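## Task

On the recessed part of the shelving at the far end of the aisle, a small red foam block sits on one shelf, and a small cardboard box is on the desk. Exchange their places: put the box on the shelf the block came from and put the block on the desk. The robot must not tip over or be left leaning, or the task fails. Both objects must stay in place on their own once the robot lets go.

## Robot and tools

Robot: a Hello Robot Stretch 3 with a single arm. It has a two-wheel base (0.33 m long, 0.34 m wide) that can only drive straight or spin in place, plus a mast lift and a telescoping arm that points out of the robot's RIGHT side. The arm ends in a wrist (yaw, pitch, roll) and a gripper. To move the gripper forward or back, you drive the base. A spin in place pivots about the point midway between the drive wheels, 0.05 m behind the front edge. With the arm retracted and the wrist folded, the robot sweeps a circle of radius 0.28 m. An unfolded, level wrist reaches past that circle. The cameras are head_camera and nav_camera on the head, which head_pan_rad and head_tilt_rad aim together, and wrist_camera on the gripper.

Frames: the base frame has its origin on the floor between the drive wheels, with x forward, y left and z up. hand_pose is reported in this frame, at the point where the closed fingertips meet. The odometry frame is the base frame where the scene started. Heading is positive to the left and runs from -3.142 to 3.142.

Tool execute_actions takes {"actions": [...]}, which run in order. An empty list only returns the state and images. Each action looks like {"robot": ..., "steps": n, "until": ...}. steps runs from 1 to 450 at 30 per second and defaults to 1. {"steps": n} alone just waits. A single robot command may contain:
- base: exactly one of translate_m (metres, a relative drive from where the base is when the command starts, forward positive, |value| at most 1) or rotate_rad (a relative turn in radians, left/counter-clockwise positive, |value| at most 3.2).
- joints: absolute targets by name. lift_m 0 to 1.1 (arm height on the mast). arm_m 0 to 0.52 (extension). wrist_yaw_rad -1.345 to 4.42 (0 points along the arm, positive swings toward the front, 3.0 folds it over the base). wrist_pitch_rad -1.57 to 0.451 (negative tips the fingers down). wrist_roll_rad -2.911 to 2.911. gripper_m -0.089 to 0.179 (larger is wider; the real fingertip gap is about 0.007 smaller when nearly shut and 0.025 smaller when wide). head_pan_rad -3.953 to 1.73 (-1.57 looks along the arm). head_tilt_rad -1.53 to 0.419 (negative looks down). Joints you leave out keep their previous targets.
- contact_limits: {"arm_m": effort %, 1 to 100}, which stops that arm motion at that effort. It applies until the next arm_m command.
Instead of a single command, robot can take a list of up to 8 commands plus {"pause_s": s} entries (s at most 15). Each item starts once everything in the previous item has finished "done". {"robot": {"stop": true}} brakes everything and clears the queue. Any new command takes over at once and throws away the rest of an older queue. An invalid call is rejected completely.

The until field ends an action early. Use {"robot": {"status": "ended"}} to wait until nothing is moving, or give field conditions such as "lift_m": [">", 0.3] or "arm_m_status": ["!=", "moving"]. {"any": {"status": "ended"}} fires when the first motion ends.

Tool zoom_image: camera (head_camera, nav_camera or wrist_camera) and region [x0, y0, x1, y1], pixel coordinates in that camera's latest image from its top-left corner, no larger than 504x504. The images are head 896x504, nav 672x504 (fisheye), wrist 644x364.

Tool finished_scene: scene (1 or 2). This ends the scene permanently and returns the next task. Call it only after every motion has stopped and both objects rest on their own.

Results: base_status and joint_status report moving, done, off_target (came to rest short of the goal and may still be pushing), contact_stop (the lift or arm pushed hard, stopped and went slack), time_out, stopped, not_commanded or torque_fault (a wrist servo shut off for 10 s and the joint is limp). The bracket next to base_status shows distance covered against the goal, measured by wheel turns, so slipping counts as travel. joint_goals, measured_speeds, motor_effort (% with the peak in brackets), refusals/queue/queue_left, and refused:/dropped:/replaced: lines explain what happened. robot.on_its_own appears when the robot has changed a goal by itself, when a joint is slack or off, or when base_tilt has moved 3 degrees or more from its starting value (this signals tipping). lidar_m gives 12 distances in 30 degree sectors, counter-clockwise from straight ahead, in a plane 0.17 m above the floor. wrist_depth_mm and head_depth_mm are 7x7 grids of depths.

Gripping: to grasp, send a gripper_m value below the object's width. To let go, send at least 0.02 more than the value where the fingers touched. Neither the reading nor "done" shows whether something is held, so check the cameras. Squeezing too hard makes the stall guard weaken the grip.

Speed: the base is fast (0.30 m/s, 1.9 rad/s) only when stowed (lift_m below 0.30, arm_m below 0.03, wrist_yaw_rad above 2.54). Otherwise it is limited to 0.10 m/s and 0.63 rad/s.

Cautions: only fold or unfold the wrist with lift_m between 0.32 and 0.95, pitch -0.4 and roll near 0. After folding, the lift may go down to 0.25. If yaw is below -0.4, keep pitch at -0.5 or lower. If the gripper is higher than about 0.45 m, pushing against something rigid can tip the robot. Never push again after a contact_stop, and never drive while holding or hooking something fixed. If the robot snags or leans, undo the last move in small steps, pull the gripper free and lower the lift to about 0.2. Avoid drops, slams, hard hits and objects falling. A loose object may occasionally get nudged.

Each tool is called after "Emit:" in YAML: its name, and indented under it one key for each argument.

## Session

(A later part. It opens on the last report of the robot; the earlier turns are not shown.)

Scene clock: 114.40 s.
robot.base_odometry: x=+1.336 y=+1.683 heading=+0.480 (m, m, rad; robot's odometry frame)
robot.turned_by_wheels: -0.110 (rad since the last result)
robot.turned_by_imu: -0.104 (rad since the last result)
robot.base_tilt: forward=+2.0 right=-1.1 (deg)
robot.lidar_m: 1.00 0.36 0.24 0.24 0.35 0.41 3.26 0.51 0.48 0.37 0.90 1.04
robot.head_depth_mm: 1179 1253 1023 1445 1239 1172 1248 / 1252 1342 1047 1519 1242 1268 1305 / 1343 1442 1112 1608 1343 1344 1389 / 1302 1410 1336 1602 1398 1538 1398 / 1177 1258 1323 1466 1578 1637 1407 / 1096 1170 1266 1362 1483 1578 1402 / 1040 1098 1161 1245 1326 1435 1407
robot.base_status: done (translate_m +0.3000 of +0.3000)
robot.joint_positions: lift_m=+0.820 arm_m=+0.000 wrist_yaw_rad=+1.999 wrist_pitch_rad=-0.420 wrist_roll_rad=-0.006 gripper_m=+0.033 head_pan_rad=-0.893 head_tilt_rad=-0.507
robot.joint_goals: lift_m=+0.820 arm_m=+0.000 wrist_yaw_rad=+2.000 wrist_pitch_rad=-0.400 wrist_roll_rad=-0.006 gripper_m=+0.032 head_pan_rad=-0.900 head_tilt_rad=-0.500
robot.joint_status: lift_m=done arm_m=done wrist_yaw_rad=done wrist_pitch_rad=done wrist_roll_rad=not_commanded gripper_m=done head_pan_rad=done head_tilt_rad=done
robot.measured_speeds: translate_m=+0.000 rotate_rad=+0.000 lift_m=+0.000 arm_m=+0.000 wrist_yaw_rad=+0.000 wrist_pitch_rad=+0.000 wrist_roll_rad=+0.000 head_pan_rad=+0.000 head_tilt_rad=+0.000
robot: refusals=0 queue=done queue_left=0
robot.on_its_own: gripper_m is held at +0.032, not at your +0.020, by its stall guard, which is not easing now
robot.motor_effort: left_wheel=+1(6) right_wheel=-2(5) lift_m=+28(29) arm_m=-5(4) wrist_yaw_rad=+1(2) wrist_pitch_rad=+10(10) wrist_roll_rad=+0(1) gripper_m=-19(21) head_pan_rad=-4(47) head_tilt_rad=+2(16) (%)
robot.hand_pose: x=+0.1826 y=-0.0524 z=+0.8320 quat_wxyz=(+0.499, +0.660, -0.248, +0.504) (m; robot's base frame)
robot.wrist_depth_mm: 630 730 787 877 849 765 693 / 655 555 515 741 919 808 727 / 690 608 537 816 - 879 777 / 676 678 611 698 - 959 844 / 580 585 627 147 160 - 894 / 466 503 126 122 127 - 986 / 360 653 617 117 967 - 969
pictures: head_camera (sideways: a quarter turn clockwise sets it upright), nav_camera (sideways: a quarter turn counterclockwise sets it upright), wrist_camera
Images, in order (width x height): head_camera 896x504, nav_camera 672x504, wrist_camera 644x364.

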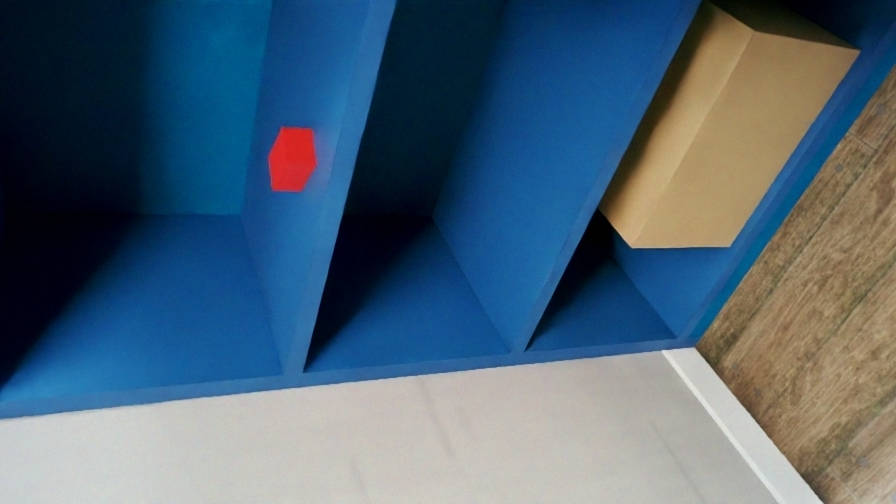

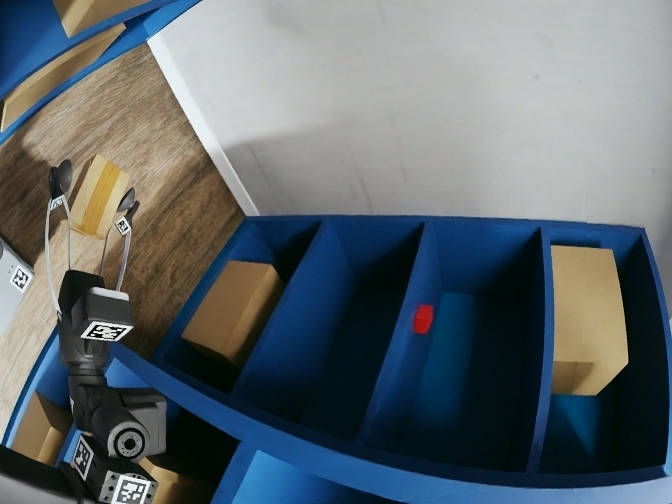

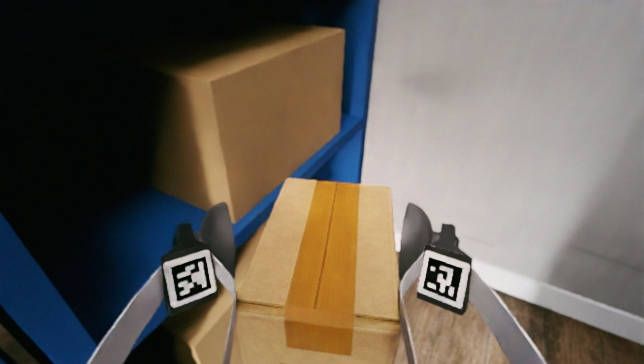

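Emit:
execute_actions:
  actions:
    - {"robot":[{"base":{"rotate_rad":-0.3},"joints":{"lift_m":1.03}},{"base":{"translate_m":0.5}},{"base":{"rotate_rad":0.22},"joints":{"head_pan_rad":-1.5,"wrist_yaw_rad":1.0}},{"joints":{"wrist_yaw_rad":0.6}},{"joints":{"arm_m":0.2}}],"steps":450,"until":{"robot":{"status":"ended"}}}

Scene clock: 130.97 s.
robot.base_odometry: x=+1.827 y=+1.773 heading=+0.400 (m, m, rad; robot's odometry frame)
robot.turned_by_wheels: -0.080 (rad since the last result)
robot.turned_by_imu: -0.079 (rad since the last result)
robot.base_tilt: forward=+1.9 right=-1.0 (deg)
robot.lidar_m: 0.53 0.56 0.37 0.36 0.38 0.49 1.06 0.49 0.60 0.74 0.74 0.55
robot.head_depth_mm: 996 1058 - 1290 1191 1012 1252 / 999 1056 - - 1241 1041 1111 / 1003 1076 - - 1214 1051 1102 / 1001 1081 1135 - 1199 1047 1103 / 1009 1086 1133 747 1250 1051 1104 / 1006 1082 1039 749 1245 1056 1287 / 1007 1091 1046 1047 1253 1057 1312
robot.base_status: done (rotate_rad +0.2199 of +0.2200)
robot.joint_positions: lift_m=+1.030 arm_m=+0.200 wrist_yaw_rad=+0.600 wrist_pitch_rad=-0.420 wrist_roll_rad=-0.006 gripper_m=+0.033 head_pan_rad=-1.493 head_tilt_rad=-0.507
robot.joint_goals: lift_m=+1.030 arm_m=+0.200 wrist_yaw_rad=+0.600 wrist_pitch_rad=-0.400 wrist_roll_rad=-0.006 gripper_m=+0.032 head_pan_rad=-1.500 head_tilt_rad=-0.500
robot.joint_status: lift_m=done arm_m=done wrist_yaw_rad=done wrist_pitch_rad=done wrist_roll_rad=not_commanded gripper_m=done head_pan_rad=done head_tilt_rad=done
robot.measured_speeds: translate_m=+0.000 rotate_rad=+0.000 lift_m=+0.000 arm_m=+0.000 wrist_yaw_rad=+0.000 wrist_pitch_rad=+0.000 wrist_roll_rad=+0.000 head_pan_rad=+0.000 head_tilt_rad=+0.000
robot: refusals=0 queue=done queue_left=0
robot.on_its_own: gripper_m is held at +0.032, not at your +0.020, by its stall guard, which is not easing now
robot.motor_effort: left_wheel=-3(6) right_wheel=+1(3) lift_m=+29(30) arm_m=+4(5) wrist_yaw_rad=+0(3) wrist_pitch_rad=+10(10) wrist_roll_rad=+0(1) gripper_m=-20(19) head_pan_rad=-4(37) head_tilt_rad=+3(3) (%)
robot.hand_pose: x=+0.1050 y=-0.5297 z=+1.0420 quat_wxyz=(+0.706, +0.345, -0.615, +0.064) (m; robot's base frame)
robot.wrist_depth_mm: 382 443 516 710 697 607 538 / 392 473 506 544 551 565 540 / 413 500 553 411 371 372 398 / 432 529 648 372 343 312 310 / 454 559 713 147 160 807 270 / 478 565 126 122 126 755 720 / 497 692 758 117 645 646 649
pictures: head_camera (sideways: a quarter turn clockwise sets it upright), nav_camera (sideways: a quarter turn counterclockwise sets it upright), wrist_camera
Images, in order (width x height): head_camera 896x504, nav_camera 672x504, wrist_camera 644x364.

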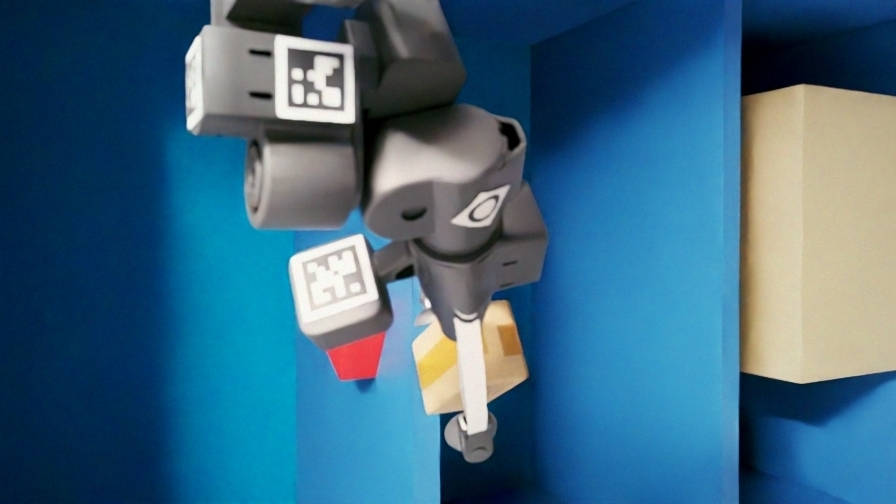

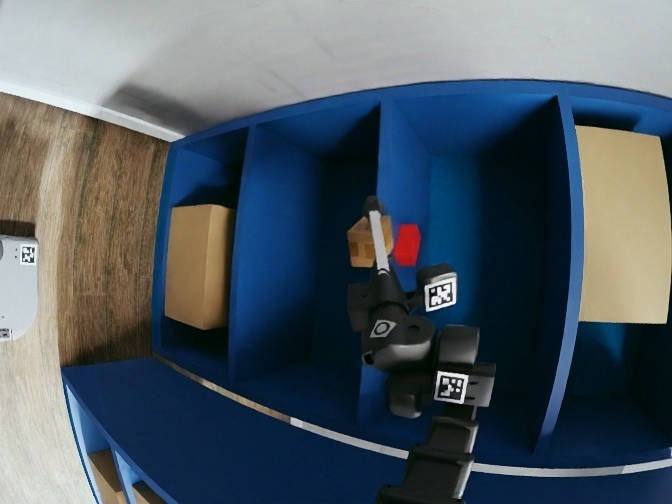

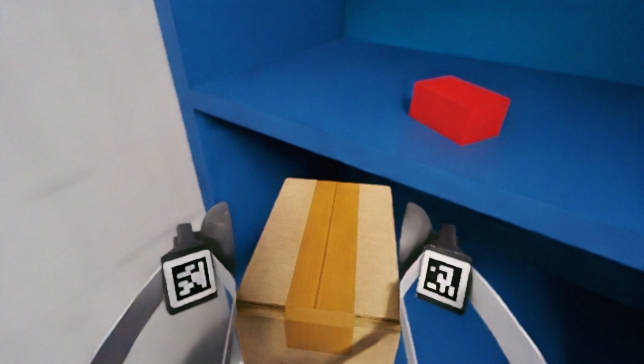

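Emit:
execute_actions:
  actions:
    - {"robot":[{"base":{"translate_m":-0.13},"joints":{"lift_m":1.1,"wrist_yaw_rad":0}},{"joints":{"arm_m":0.42}}],"steps":450,"until":{"robot":{"status":"ended"}}}

Scene clock: 139.63 s.
robot.base_odometry: x=+1.708 y=+1.722 heading=+0.400 (m, m, rad; robot's odometry frame)
robot.turned_by_wheels: +0.000 (rad since the last result)
robot.turned_by_imu: -0.003 (rad since the last result)
robot.base_tilt: forward=+1.9 right=-0.9 (deg)
robot.lidar_m: 0.66 0.69 0.38 0.36 0.38 0.63 1.05 0.39 0.41 0.74 0.77 0.69
robot.head_depth_mm: - 819 818 780 874 963 1021 / 970 1044 1020 1048 1158 1018 1249 / 978 - 955 1283 1244 1016 1132 / 992 1080 925 1281 1242 1048 1107 / 1005 1087 1035 1284 1252 1050 1103 / 1003 1085 1041 1293 1251 1053 1107 / 1011 1090 1043 1291 1251 1057 1239
robot.base_status: done (translate_m -0.1300 of -0.1300)
robot.joint_positions: lift_m=+1.100 arm_m=+0.420 wrist_yaw_rad=+0.000 wrist_pitch_rad=-0.420 wrist_roll_rad=-0.006 gripper_m=+0.033 head_pan_rad=-1.493 head_tilt_rad=-0.507
robot.joint_goals: lift_m=+1.100 arm_m=+0.420 wrist_yaw_rad=+0.000 wrist_pitch_rad=-0.400 wrist_roll_rad=-0.006 gripper_m=+0.032 head_pan_rad=-1.500 head_tilt_rad=-0.500
robot.joint_status: lift_m=done arm_m=done wrist_yaw_rad=done wrist_pitch_rad=done wrist_roll_rad=not_commanded gripper_m=done head_pan_rad=done head_tilt_rad=done
robot.measured_speeds: translate_m=+0.000 rotate_rad=+0.000 lift_m=+0.000 arm_m=+0.000 wrist_yaw_rad=+0.000 wrist_pitch_rad=+0.000 wrist_roll_rad=+0.000 head_pan_rad=+0.000 head_tilt_rad=+0.000
robot: refusals=0 queue=done queue_left=0
robot.on_its_own: gripper_m is held at +0.032, not at your +0.020, by its stall guard, which is not easing now
robot.motor_effort: left_wheel=-2(7) right_wheel=+1(1) lift_m=+29(31) arm_m=+5(4) wrist_yaw_rad=+0(5) wrist_pitch_rad=+10(10) wrist_roll_rad=-1(1) gripper_m=-20(19) head_pan_rad=-4(4) head_tilt_rad=+2(2) (%)
robot.hand_pose: x=-0.0214 y=-0.7888 z=+1.1120 quat_wxyz=(+0.694, +0.148, -0.689, -0.147) (m; robot's base frame)
robot.wrist_depth_mm: 457 458 458 458 457 365 247 / 491 493 504 505 505 368 245 / 529 525 529 527 535 370 246 / 410 409 416 417 422 366 245 / 335 337 339 146 160 337 244 / 278 286 126 122 127 294 244 / 246 248 237 117 245 253 241
pictures: head_camera (sideways: a quarter turn clockwise sets it upright), nav_camera (sideways: a quarter turn counterclockwise sets it upright), wrist_camera
Images, in order (width x height): head_camera 896x504, nav_camera 672x504, wrist_camera 644x364.

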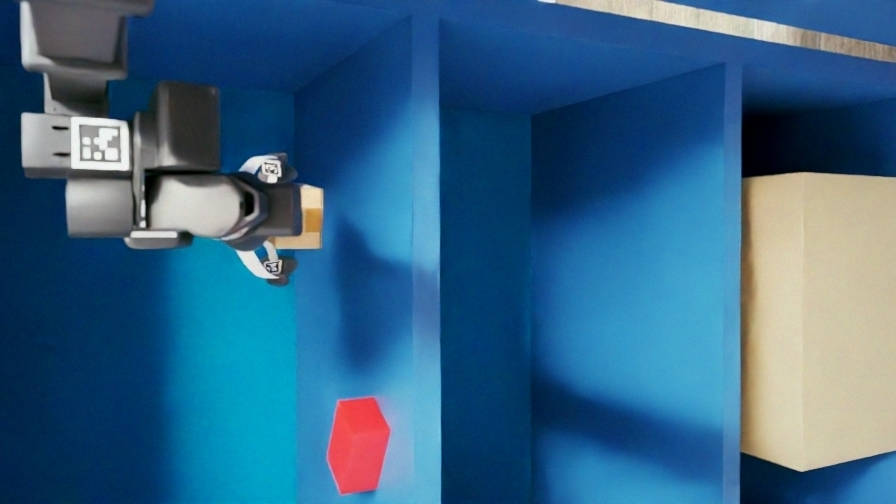

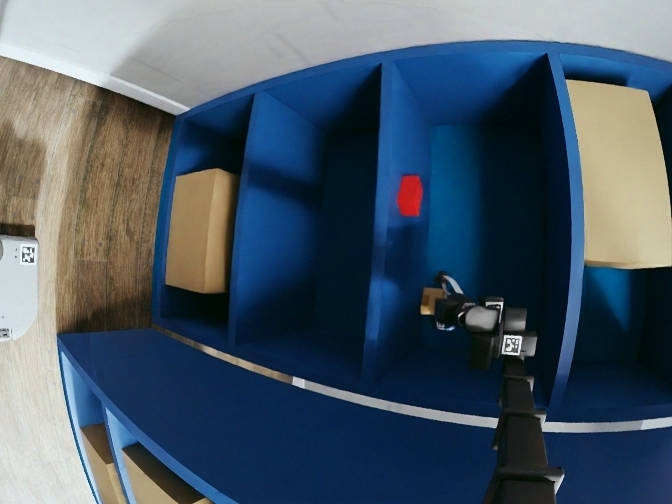

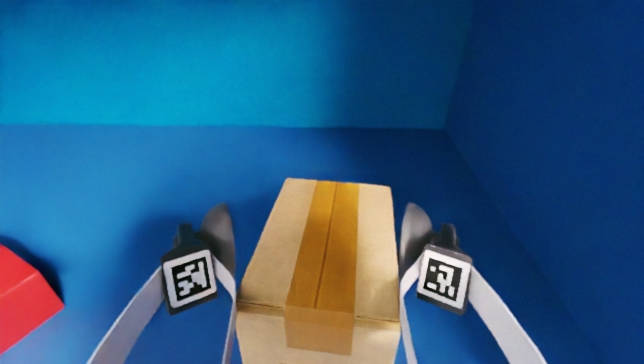

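Emit:
execute_actions:
  actions:
    - {"robot":[{"joints":{"lift_m":1.022}},{"joints":{"gripper_m":0.11}},{"joints":{"lift_m":1.04,"arm_m":0.37}},{"joints":{"lift_m":1.08,"arm_m":0.2}},{"base":{"translate_m":0.2},"joints":{"gripper_m":0.15,"wrist_yaw_rad":0.2}}],"steps":450,"until":{"robot":{"status":"ended"}}}

Scene clock: 151.30 s.
robot.base_odometry: x=+1.892 y=+1.800 heading=+0.400 (m, m, rad; robot's odometry frame)
robot.turned_by_wheels: +0.000 (rad since the last result)
robot.turned_by_imu: -0.002 (rad since the last result)
robot.base_tilt: forward=+1.8 right=-1.1 (deg)
robot.lidar_m: 0.46 0.48 0.37 0.36 0.38 0.54 1.06 0.55 0.70 0.74 0.65 0.48
robot.head_depth_mm: 976 - - 1280 1228 1016 1252 / 977 - - 1282 1244 1048 1101 / 998 - - 1316 1247 1048 1100 / 1002 1057 1034 1305 1245 1051 1106 / 1006 1085 1127 1291 1248 1050 1149 / 1006 1087 1046 1298 1252 1055 1324 / 1013 1085 1044 1121 1182 1061 1262
robot.base_status: done (translate_m +0.2000 of +0.2000)
robot.joint_positions: lift_m=+1.080 arm_m=+0.200 wrist_yaw_rad=+0.199 wrist_pitch_rad=-0.420 wrist_roll_rad=-0.006 gripper_m=+0.150 head_pan_rad=-1.493 head_tilt_rad=-0.507
robot.joint_goals: lift_m=+1.080 arm_m=+0.200 wrist_yaw_rad=+0.200 wrist_pitch_rad=-0.400 wrist_roll_rad=-0.006 gripper_m=+0.150 head_pan_rad=-1.500 head_tilt_rad=-0.500
robot.joint_status: lift_m=done arm_m=done wrist_yaw_rad=done wrist_pitch_rad=done wrist_roll_rad=not_commanded gripper_m=done head_pan_rad=done head_tilt_rad=done
robot.measured_speeds: translate_m=+0.000 rotate_rad=+0.000 lift_m=+0.000 arm_m=+0.000 wrist_yaw_rad=+0.000 wrist_pitch_rad=+0.000 wrist_roll_rad=+0.000 head_pan_rad=+0.000 head_tilt_rad=+0.000
robot: refusals=0 queue=done queue_left=0
robot.motor_effort: left_wheel=-2(4) right_wheel=+0(4) lift_m=+28(30) arm_m=-4(6) wrist_yaw_rad=+1(1) wrist_pitch_rad=+10(10) wrist_roll_rad=-1(1) gripper_m=+0(82) head_pan_rad=-4(3) head_tilt_rad=+2(2) (%)
robot.hand_pose: x=+0.0227 y=-0.5650 z=+1.0920 quat_wxyz=(+0.705, +0.216, -0.671, -0.078) (m; robot's base frame)
robot.wrist_depth_mm: 403 529 708 675 640 619 584 / 407 541 678 703 672 655 621 / 413 489 490 423 500 510 519 / 431 404 387 384 392 394 314 / 478 550 892 904 359 333 320 / 487 752 806 820 813 - 585 / 479 670 698 698 709 715 543
pictures: head_camera (sideways: a quarter turn clockwise sets it upright), nav_camera (sideways: a quarter turn counterclockwise sets it upright), wrist_camera
Images, in order (width x height): head_camera 896x504, nav_camera 672x504, wrist_camera 644x364.

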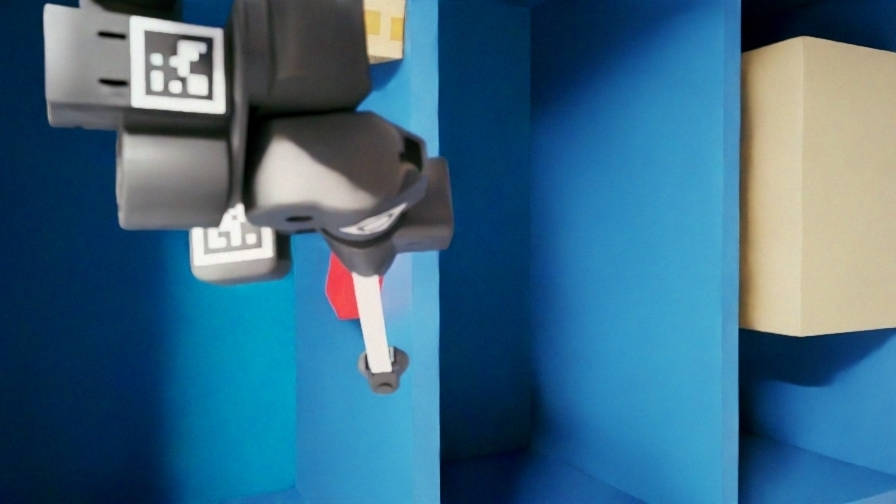

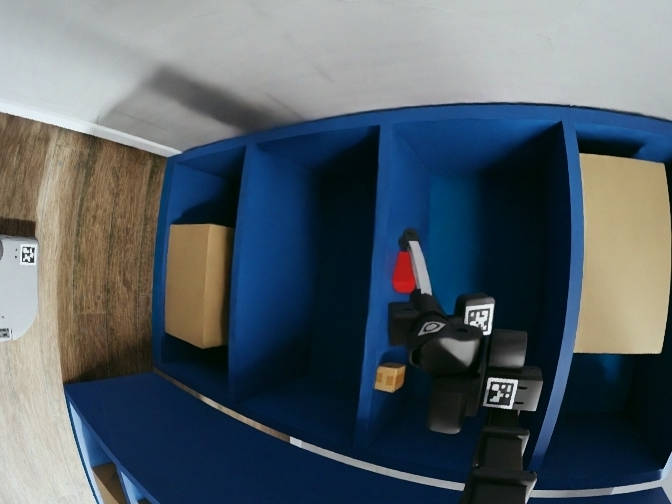

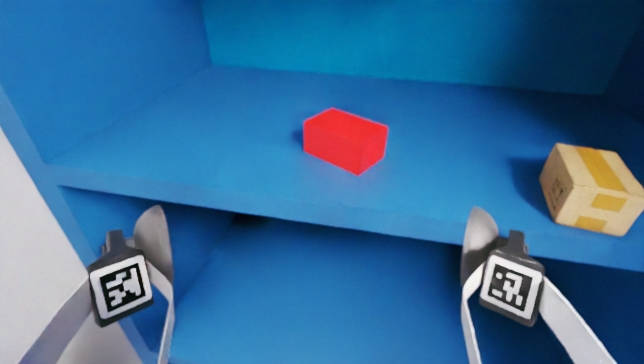

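Emit:
execute_actions:
  actions:
    - {"robot":[{"base":{"translate_m":0.13},"joints":{"wrist_yaw_rad":-0.3,"lift_m":1.065}},{"joints":{"arm_m":0.35}}],"steps":450,"until":{"robot":{"status":"ended"}}}

Scene clock: 158.40 s.
robot.base_odometry: x=+2.012 y=+1.851 heading=+0.400 (m, m, rad; robot's odometry frame)
robot.turned_by_wheels: +0.000 (rad since the last result)
robot.turned_by_imu: -0.001 (rad since the last result)
robot.base_tilt: forward=+1.8 right=-1.0 (deg)
robot.lidar_m: 0.33 0.35 0.44 0.36 0.37 0.52 1.06 0.67 0.77 0.74 0.47 0.35
robot.head_depth_mm: 996 1107 1018 1281 1240 1043 1098 / 993 - 833 1289 1240 1047 1101 / 1002 - - 1292 1238 1049 1106 / 1005 1086 958 1294 1251 1055 1259 / 1008 1083 1039 1286 1244 1052 1316 / 1010 1075 1040 1051 1163 1046 1235 / 862 855 855 800 896 952 1014
robot.base_status: done (translate_m +0.1300 of +0.1300)
robot.joint_positions: lift_m=+1.065 arm_m=+0.350 wrist_yaw_rad=-0.299 wrist_pitch_rad=-0.420 wrist_roll_rad=-0.006 gripper_m=+0.150 head_pan_rad=-1.493 head_tilt_rad=-0.507
robot.joint_goals: lift_m=+1.065 arm_m=+0.350 wrist_yaw_rad=-0.300 wrist_pitch_rad=-0.400 wrist_roll_rad=-0.006 gripper_m=+0.150 head_pan_rad=-1.500 head_tilt_rad=-0.500
robot.joint_status: lift_m=done arm_m=done wrist_yaw_rad=done wrist_pitch_rad=done wrist_roll_rad=not_commanded gripper_m=done head_pan_rad=done head_tilt_rad=done
robot.measured_speeds: translate_m=+0.000 rotate_rad=+0.000 lift_m=+0.000 arm_m=+0.000 wrist_yaw_rad=+0.000 wrist_pitch_rad=+0.000 wrist_roll_rad=+0.000 head_pan_rad=+0.000 head_tilt_rad=+0.000
robot: refusals=0 queue=done queue_left=0
robot.motor_effort: left_wheel=-3(4) right_wheel=+1(3) lift_m=+24(29) arm_m=+5(5) wrist_yaw_rad=-1(2) wrist_pitch_rad=+10(10) wrist_roll_rad=+0(0) gripper_m=+0(0) head_pan_rad=-3(4) head_tilt_rad=+2(3) (%)
robot.hand_pose: x=-0.0876 y=-0.7088 z=+1.0773 quat_wxyz=(+0.664, +0.044, -0.704, -0.249) (m; robot's base frame)
robot.wrist_depth_mm: 449 475 519 554 606 582 448 / 485 522 555 596 629 579 459 / 448 458 457 466 466 472 452 / 354 354 310 299 363 337 287 / 290 300 281 277 296 307 300 / 248 239 248 248 258 - 494 / 211 213 221 250 689 672 518
pictures: head_camera (sideways: a quarter turn clockwise sets it upright), nav_camera (sideways: a quarter turn counterclockwise sets it upright), wrist_camera
Images, in order (width x height): head_camera 896x504, nav_camera 672x504, wrist_camera 644x364.

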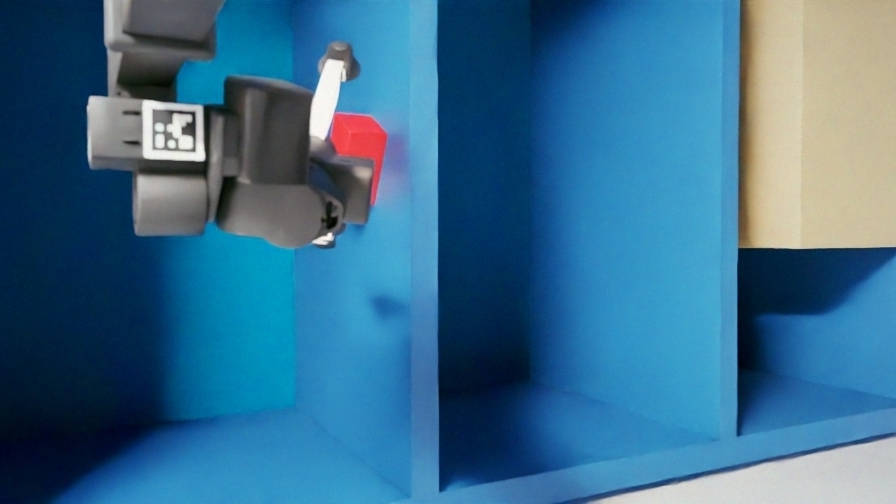

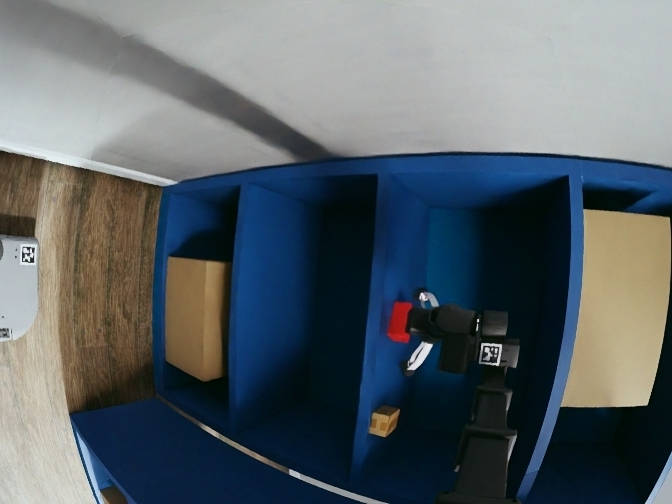

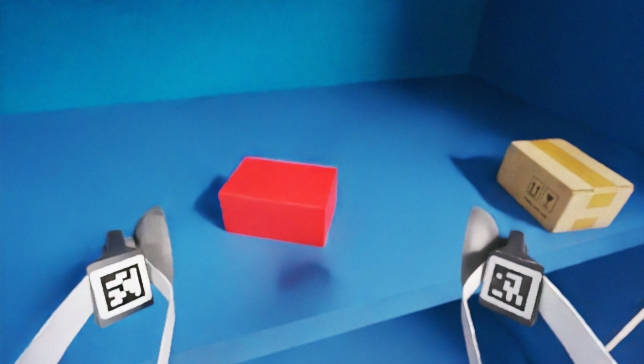

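Emit:
execute_actions:
  actions:
    - {"robot":[{"joints":{"arm_m":0.46,"lift_m":1.055}},{"joints":{"lift_m":1.022}}],"steps":450,"until":{"robot":{"status":"ended"}}}

Scene clock: 163.27 s.
robot.base_odometry: x=+2.012 y=+1.851 heading=+0.400 (m, m, rad; robot's odometry frame)
robot.turned_by_wheels: +0.000 (rad since the last result)
robot.turned_by_imu: -0.001 (rad since the last result)
robot.base_tilt: forward=+1.9 right=-1.0 (deg)
robot.lidar_m: 0.33 0.35 0.44 0.36 0.37 0.52 1.07 0.67 0.77 0.74 0.47 0.34
robot.head_depth_mm: 1003 1055 887 1283 1240 1046 1098 / 1000 1054 1024 1279 1236 1046 1098 / 1003 1048 - 1286 1243 1050 1102 / 1006 1073 1032 1289 1248 1050 1258 / 1006 1086 1040 1297 1247 1050 1316 / 1010 1077 1044 1050 1164 1046 1232 / 860 855 856 799 894 950 1010
robot.base_status: done (translate_m +0.1300 of +0.1300)
robot.joint_positions: lift_m=+1.022 arm_m=+0.460 wrist_yaw_rad=-0.299 wrist_pitch_rad=-0.420 wrist_roll_rad=-0.006 gripper_m=+0.150 head_pan_rad=-1.493 head_tilt_rad=-0.507
robot.joint_goals: lift_m=+1.022 arm_m=+0.460 wrist_yaw_rad=-0.300 wrist_pitch_rad=-0.400 wrist_roll_rad=-0.006 gripper_m=+0.150 head_pan_rad=-1.500 head_tilt_rad=-0.500
robot.joint_status: lift_m=done arm_m=done wrist_yaw_rad=done wrist_pitch_rad=done wrist_roll_rad=not_commanded gripper_m=done head_pan_rad=done head_tilt_rad=done
robot.measured_speeds: translate_m=+0.000 rotate_rad=+0.000 lift_m=+0.000 arm_m=+0.000 wrist_yaw_rad=+0.000 wrist_pitch_rad=+0.000 wrist_roll_rad=+0.000 head_pan_rad=+0.000 head_tilt_rad=+0.000
robot: refusals=0 queue=done queue_left=0
robot.motor_effort: left_wheel=-3(2) right_wheel=+1(1) lift_m=+23(24) arm_m=+5(4) wrist_yaw_rad=-1(1) wrist_pitch_rad=+10(10) wrist_roll_rad=-1(0) gripper_m=+2(2) head_pan_rad=-3(3) head_tilt_rad=+2(2) (%)
robot.hand_pose: x=-0.0876 y=-0.8188 z=+1.0343 quat_wxyz=(+0.664, +0.044, -0.704, -0.249) (m; robot's base frame)
robot.wrist_depth_mm: 367 388 416 447 486 536 449 / 392 418 444 483 512 530 455 / 360 359 362 369 373 376 382 / 279 280 281 287 288 290 292 / 228 238 215 170 220 246 239 / 200 190 178 156 187 - 200 / - 169 170 170 168 173 173
pictures: head_camera (sideways: a quarter turn clockwise sets it upright), nav_camera (sideways: a quarter turn counterclockwise sets it upright), wrist_camera
Images, in order (width x height): head_camera 896x504, nav_camera 672x504, wrist_camera 644x364.

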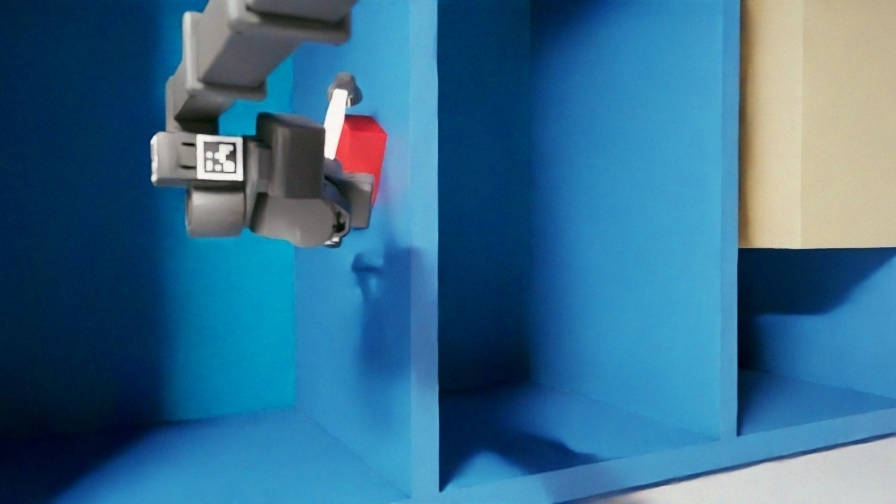

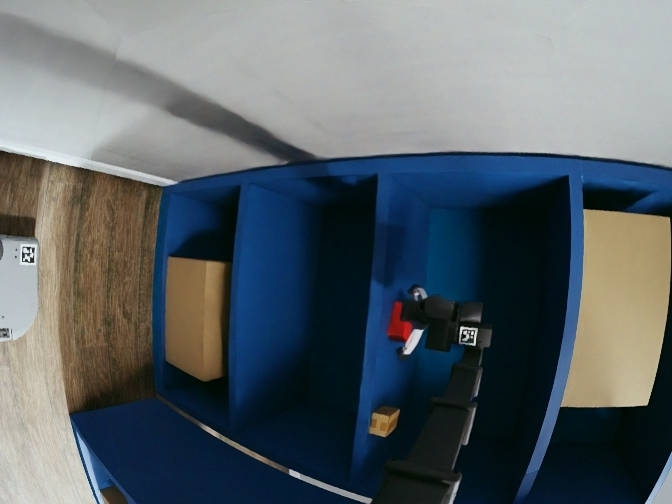

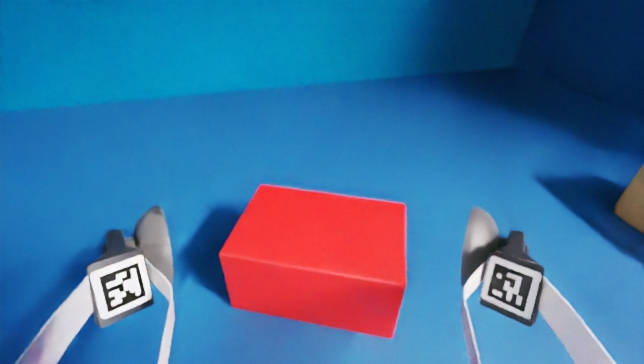

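Emit:
execute_actions:
  actions:
    - {"robot":[{"joints":{"arm_m":0.487,"lift_m":1.01}},{"joints":{"gripper_m":0.04}},{"pause_s":0.5},{"joints":{"lift_m":1.05}},{"joints":{"arm_m":0.02,"head_pan_rad":0,"head_tilt_rad":-0.8}},{"base":{"translate_m":-0.15},"joints":{"wrist_yaw_rad":2.2,"arm_m":0}},{"base":{"rotate_rad":-3.14},"joints":{"lift_m":0.9}}],"steps":450,"until":{"robot":{"status":"ended"}}}
    - {"steps":450,"until":{"robot":{"status":"ended"}}}

Scene clock: 182.80 s.
robot.base_odometry: x=+1.873 y=+1.792 heading=-2.740 (m, m, rad; robot's odometry frame)
robot.turned_by_wheels: -3.140 (rad since the last result)
robot.turned_by_imu: -3.117 (rad since the last result)
robot.base_tilt: forward=+2.0 right=-1.0 (deg)
robot.lidar_m: 1.03 0.53 0.67 0.74 0.67 0.50 0.48 0.50 0.37 0.36 0.38 0.53
robot.head_depth_mm: 973 1374 1363 1111 1151 1241 1094 / 3484 1416 1454 1473 1481 1342 1182 / 3939 3063 2351 1840 1583 1368 332 / 3976 3071 2331 1874 1581 1364 332 / 3922 3081 2328 1892 1588 1360 1206 / 3841 3063 2273 1767 1532 1339 1205 / 1228 1325 1174 1101 1255 1278 1143
robot.base_status: done (rotate_rad -3.1399 of -3.1400)
robot.joint_positions: lift_m=+0.900 arm_m=+0.000 wrist_yaw_rad=+2.198 wrist_pitch_rad=-0.416 wrist_roll_rad=-0.005 gripper_m=+0.047 head_pan_rad=-0.007 head_tilt_rad=-0.790
robot.joint_goals: lift_m=+0.900 arm_m=+0.000 wrist_yaw_rad=+2.200 wrist_pitch_rad=-0.400 wrist_roll_rad=-0.005 gripper_m=+0.046 head_pan_rad=+0.000 head_tilt_rad=-0.800
robot.joint_status: lift_m=done arm_m=done wrist_yaw_rad=done wrist_pitch_rad=done wrist_roll_rad=not_commanded gripper_m=done head_pan_rad=done head_tilt_rad=done
robot.measured_speeds: translate_m=+0.000 rotate_rad=+0.000 lift_m=+0.000 arm_m=+0.000 wrist_yaw_rad=+0.000 wrist_pitch_rad=+0.000 wrist_roll_rad=+0.000 head_pan_rad=+0.000 head_tilt_rad=+0.000
robot: refusals=0 queue=done queue_left=0
robot.on_its_own: gripper_m is held at +0.046, not at your +0.040, by its stall guard, which is not easing now
robot.motor_effort: left_wheel=+2(7) right_wheel=-3(4) lift_m=+24(31) arm_m=-4(5) wrist_yaw_rad=+2(3) wrist_pitch_rad=+8(10) wrist_roll_rad=-1(1) gripper_m=-20(96) head_pan_rad=+3(50) head_tilt_rad=-3(17) (%)
robot.hand_pose: x=+0.1605 y=-0.0134 z=+0.9132 quat_wxyz=(+0.445, +0.681, -0.183, +0.552) (m; robot's base frame)
robot.wrist_depth_mm: 837 688 555 - - - - / 935 780 606 728 - - - / - 869 694 751 - - - / 853 895 798 826 - - - / 766 - 154 153 153 - - / 833 926 134 130 132 - 910 / 838 - - 136 131 - 768
pictures: head_camera (sideways: a quarter turn clockwise sets it upright), nav_camera (sideways: a quarter turn counterclockwise sets it upright), wrist_camera
Images, in order (width x height): head_camera 896x504, nav_camera 672x504, wrist_camera 644x364.

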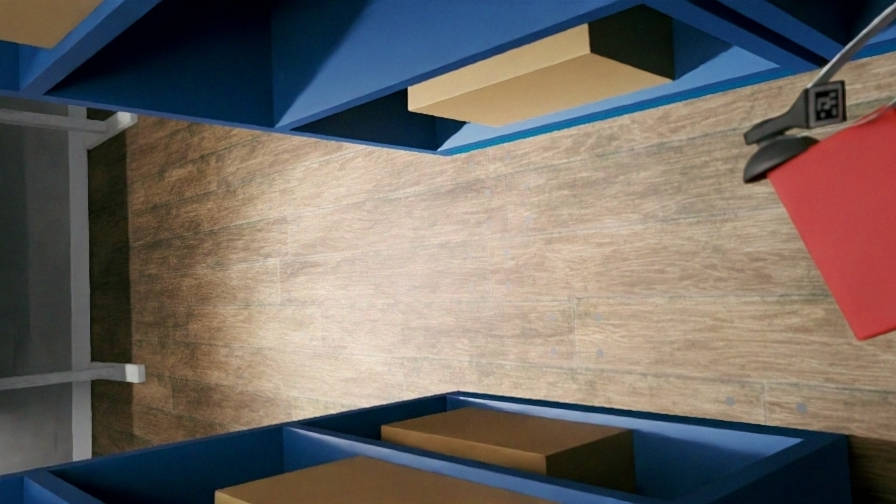

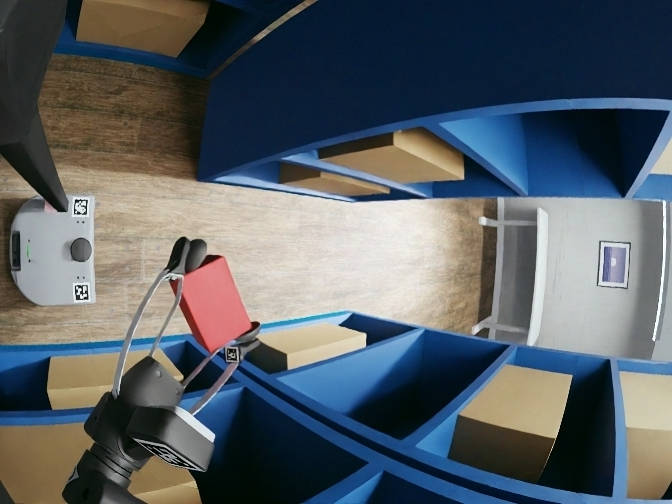

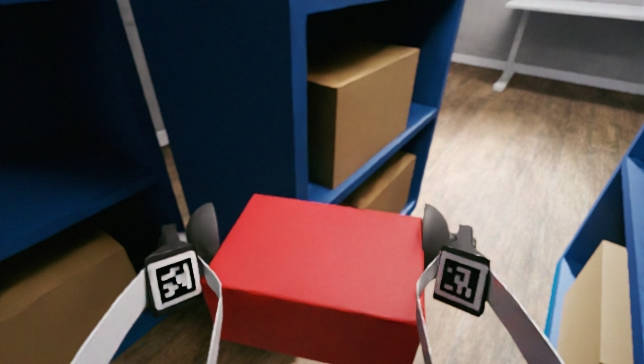

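Emit:
execute_actions:
  actions:
    - {"robot":[{"base":{"rotate_rad":0.05}},{"base":{"translate_m":1.0}},{"base":{"translate_m":1.0}},{"base":{"translate_m":0.9}}],"steps":450,"until":{"robot":{"status":"ended"}}}
    - {"steps":450,"until":{"robot":{"status":"ended"}}}
    - {"steps":200,"until":{"robot":{"status":"ended"}}}

Scene clock: 218.53 s.
robot.base_odometry: x=-0.736 y=+0.526 heading=-2.690 (m, m, rad; robot's odometry frame)
robot.turned_by_wheels: +0.050 (rad since the last result)
robot.turned_by_imu: +0.127 (rad since the last result)
robot.base_tilt: forward=+1.8 right=-1.0 (deg)
robot.lidar_m: 0.92 1.54 1.51 1.50 1.67 1.50 1.49 1.63 2.25 2.23 1.52 1.41
robot.head_depth_mm: 1239 1314 1020 826 1588 1375 1203 / 1234 1320 1018 823 1584 1365 1181 / 1247 1327 1016 847 1583 1365 332 / 1256 1329 1018 847 1520 1337 332 / 1268 1404 1133 847 1585 1370 1203 / 1273 1439 1647 1834 1581 1372 1198 / 1282 1445 1665 1834 1595 1366 1198
robot.base_status: done (translate_m +0.9000 of +0.9000)
robot.joint_positions: lift_m=+0.900 arm_m=+0.000 wrist_yaw_rad=+2.200 wrist_pitch_rad=-0.417 wrist_roll_rad=-0.005 gripper_m=+0.047 head_pan_rad=-0.006 head_tilt_rad=-0.791
robot.joint_goals: lift_m=+0.900 arm_m=+0.000 wrist_yaw_rad=+2.200 wrist_pitch_rad=-0.400 wrist_roll_rad=-0.005 gripper_m=+0.046 head_pan_rad=+0.000 head_tilt_rad=-0.800
robot.joint_status: lift_m=done arm_m=done wrist_yaw_rad=done wrist_pitch_rad=done wrist_roll_rad=not_commanded gripper_m=done head_pan_rad=done head_tilt_rad=done
robot.measured_speeds: translate_m=+0.000 rotate_rad=+0.000 lift_m=+0.000 arm_m=+0.000 wrist_yaw_rad=+0.000 wrist_pitch_rad=+0.000 wrist_roll_rad=+0.000 head_pan_rad=+0.000 head_tilt_rad=+0.000
robot: refusals=0 queue=done queue_left=0
robot.on_its_own: gripper_m is held at +0.046, not at your +0.040, by its stall guard, which is not easing now
robot.motor_effort: left_wheel=-1(60) right_wheel=-1(23) lift_m=+24(25) arm_m=-3(4) wrist_yaw_rad=+0(2) wrist_pitch_rad=+8(9) wrist_roll_rad=-1(1) gripper_m=-20(21) head_pan_rad=+3(3) head_tilt_rad=-3(3) (%)
robot.hand_pose: x=+0.1603 y=-0.0131 z=+0.9130 quat_wxyz=(+0.445, +0.681, -0.182, +0.552) (m; robot's base frame)
robot.wrist_depth_mm: - - - - - - 963 / - - - - - - 954 / - - - - - 720 727 / - - - - - 558 560 / - - 153 153 153 - 470 / - - 134 130 132 - - / - - - 136 131 - -
pictures: head_camera (sideways: a quarter turn clockwise sets it upright), nav_camera (sideways: a quarter turn counterclockwise sets it upright), wrist_camera
Images, in order (width x height): head_camera 896x504, nav_camera 672x504, wrist_camera 644x364.

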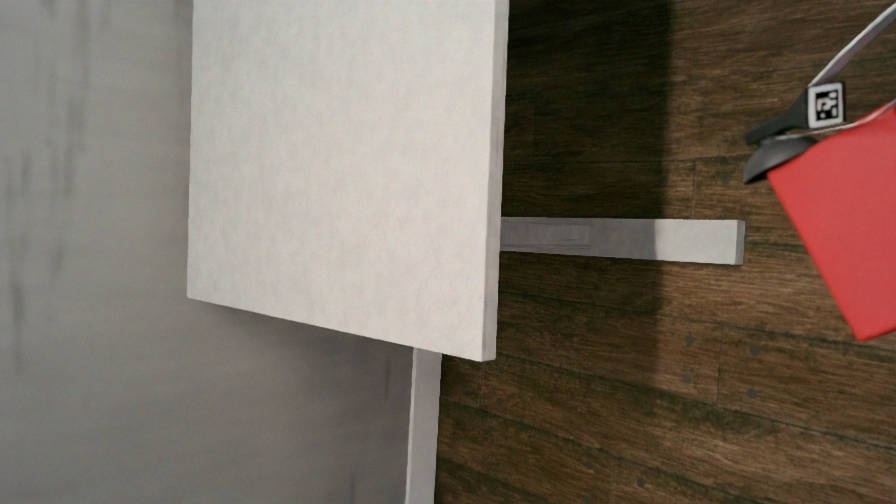

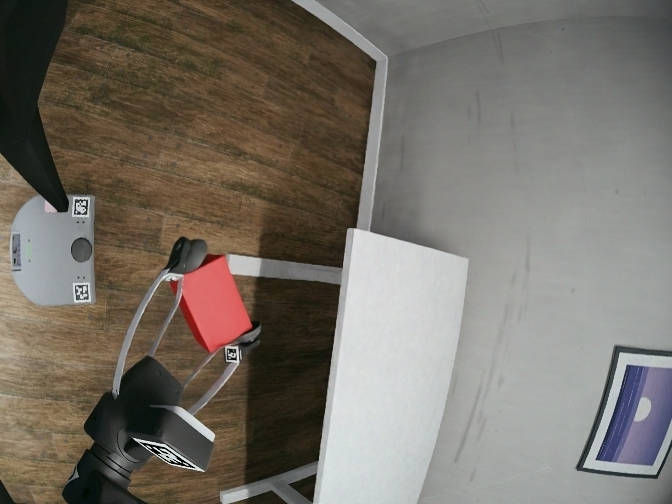

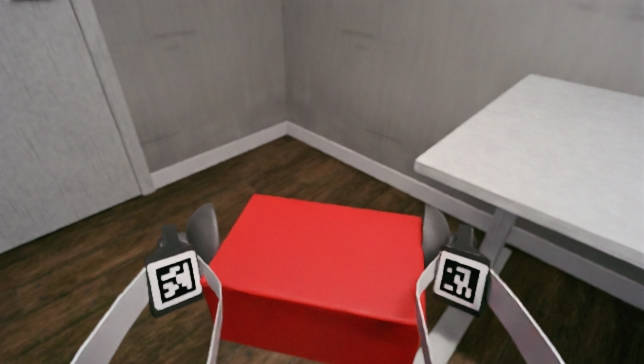

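Emit:
execute_actions:
  actions:
    - {"robot":[{"base":{"translate_m":0.17}},{"base":{"rotate_rad":1.25},"joints":{"wrist_yaw_rad":0,"lift_m":0.8,"head_pan_rad":-1.57}},{"joints":{"arm_m":0.42}},{"joints":{"lift_m":0.75}}],"steps":450,"until":{"robot":{"status":"ended"}}}

Scene clock: 232.17 s.
robot.base_odometry: x=-0.889 y=+0.452 heading=-1.440 (m, m, rad; robot's odometry frame)
robot.turned_by_wheels: +1.250 (rad since the last result)
robot.turned_by_imu: +1.237 (rad since the last result)
robot.base_tilt: forward=+1.8 right=-1.1 (deg)
robot.lidar_m: 1.47 1.48 1.83 1.65 1.87 2.48 2.26 1.44 1.36 0.75 1.24 1.52
robot.head_depth_mm: 1212 1301 1018 824 743 - - / 1184 1277 1034 871 - 1343 1201 / 1158 1261 - 801 726 1365 1202 / 1130 1226 - 801 707 1368 1208 / 1106 1221 1013 821 691 1332 1181 / 1086 1201 1017 823 691 1368 1202 / 1063 1173 1012 820 691 1337 1196
robot.base_status: done (rotate_rad +1.2499 of +1.2500)
robot.joint_positions: lift_m=+0.750 arm_m=+0.420 wrist_yaw_rad=+0.000 wrist_pitch_rad=-0.417 wrist_roll_rad=-0.005 gripper_m=+0.047 head_pan_rad=-1.563 head_tilt_rad=-0.791
robot.joint_goals: lift_m=+0.750 arm_m=+0.420 wrist_yaw_rad=+0.000 wrist_pitch_rad=-0.400 wrist_roll_rad=-0.005 gripper_m=+0.046 head_pan_rad=-1.570 head_tilt_rad=-0.800
robot.joint_status: lift_m=done arm_m=done wrist_yaw_rad=done wrist_pitch_rad=done wrist_roll_rad=not_commanded gripper_m=done head_pan_rad=done head_tilt_rad=done
robot.measured_speeds: translate_m=+0.000 rotate_rad=+0.000 lift_m=+0.000 arm_m=+0.000 wrist_yaw_rad=+0.000 wrist_pitch_rad=+0.000 wrist_roll_rad=+0.000 head_pan_rad=+0.000 head_tilt_rad=+0.000
robot: refusals=0 queue=done queue_left=0
robot.on_its_own: gripper_m is held at +0.046, not at your +0.040, by its stall guard, which is not easing now
robot.motor_effort: left_wheel=-2(6) right_wheel=+1(3) lift_m=+24(24) arm_m=+4(3) wrist_yaw_rad=+0(3) wrist_pitch_rad=+8(8) wrist_roll_rad=-1(0) gripper_m=-20(19) head_pan_rad=-3(47) head_tilt_rad=-3(3) (%)
robot.hand_pose: x=-0.0215 y=-0.7892 z=+0.7630 quat_wxyz=(+0.694, +0.147, -0.690, -0.146) (m; robot's base frame)
robot.wrist_depth_mm: 471 488 508 537 568 594 627 / 503 517 538 522 526 538 552 / 361 358 363 372 373 376 381 / 276 282 283 286 290 291 291 / 229 233 154 153 153 237 238 / 194 199 135 130 132 202 199 / 168 168 160 136 131 171 171
pictures: head_camera (sideways: a quarter turn clockwise sets it upright), nav_camera (sideways: a quarter turn counterclockwise sets it upright), wrist_camera
Images, in order (width x height): head_camera 896x504, nav_camera 672x504, wrist_camera 644x364.

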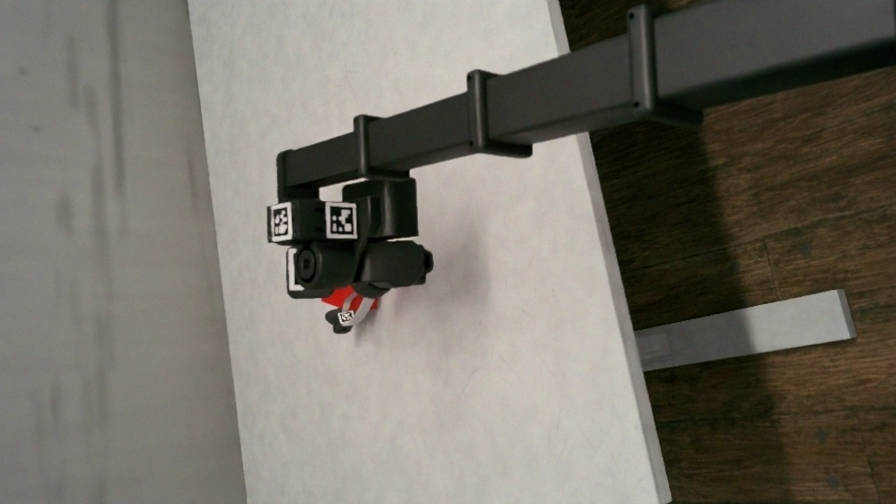

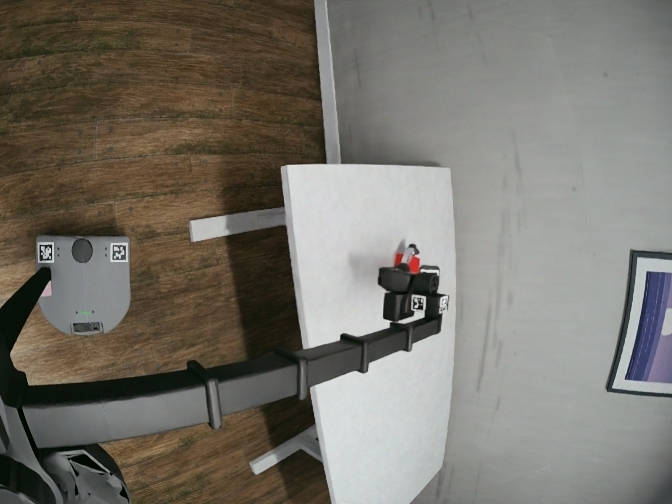

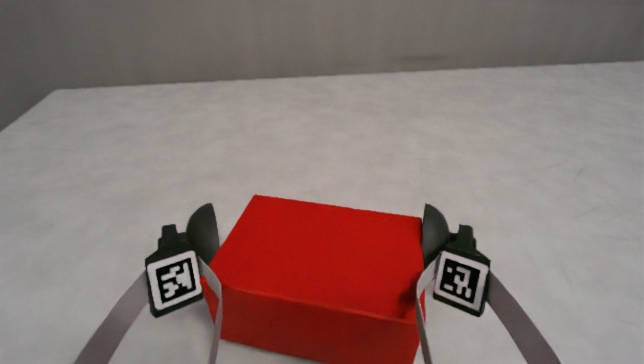

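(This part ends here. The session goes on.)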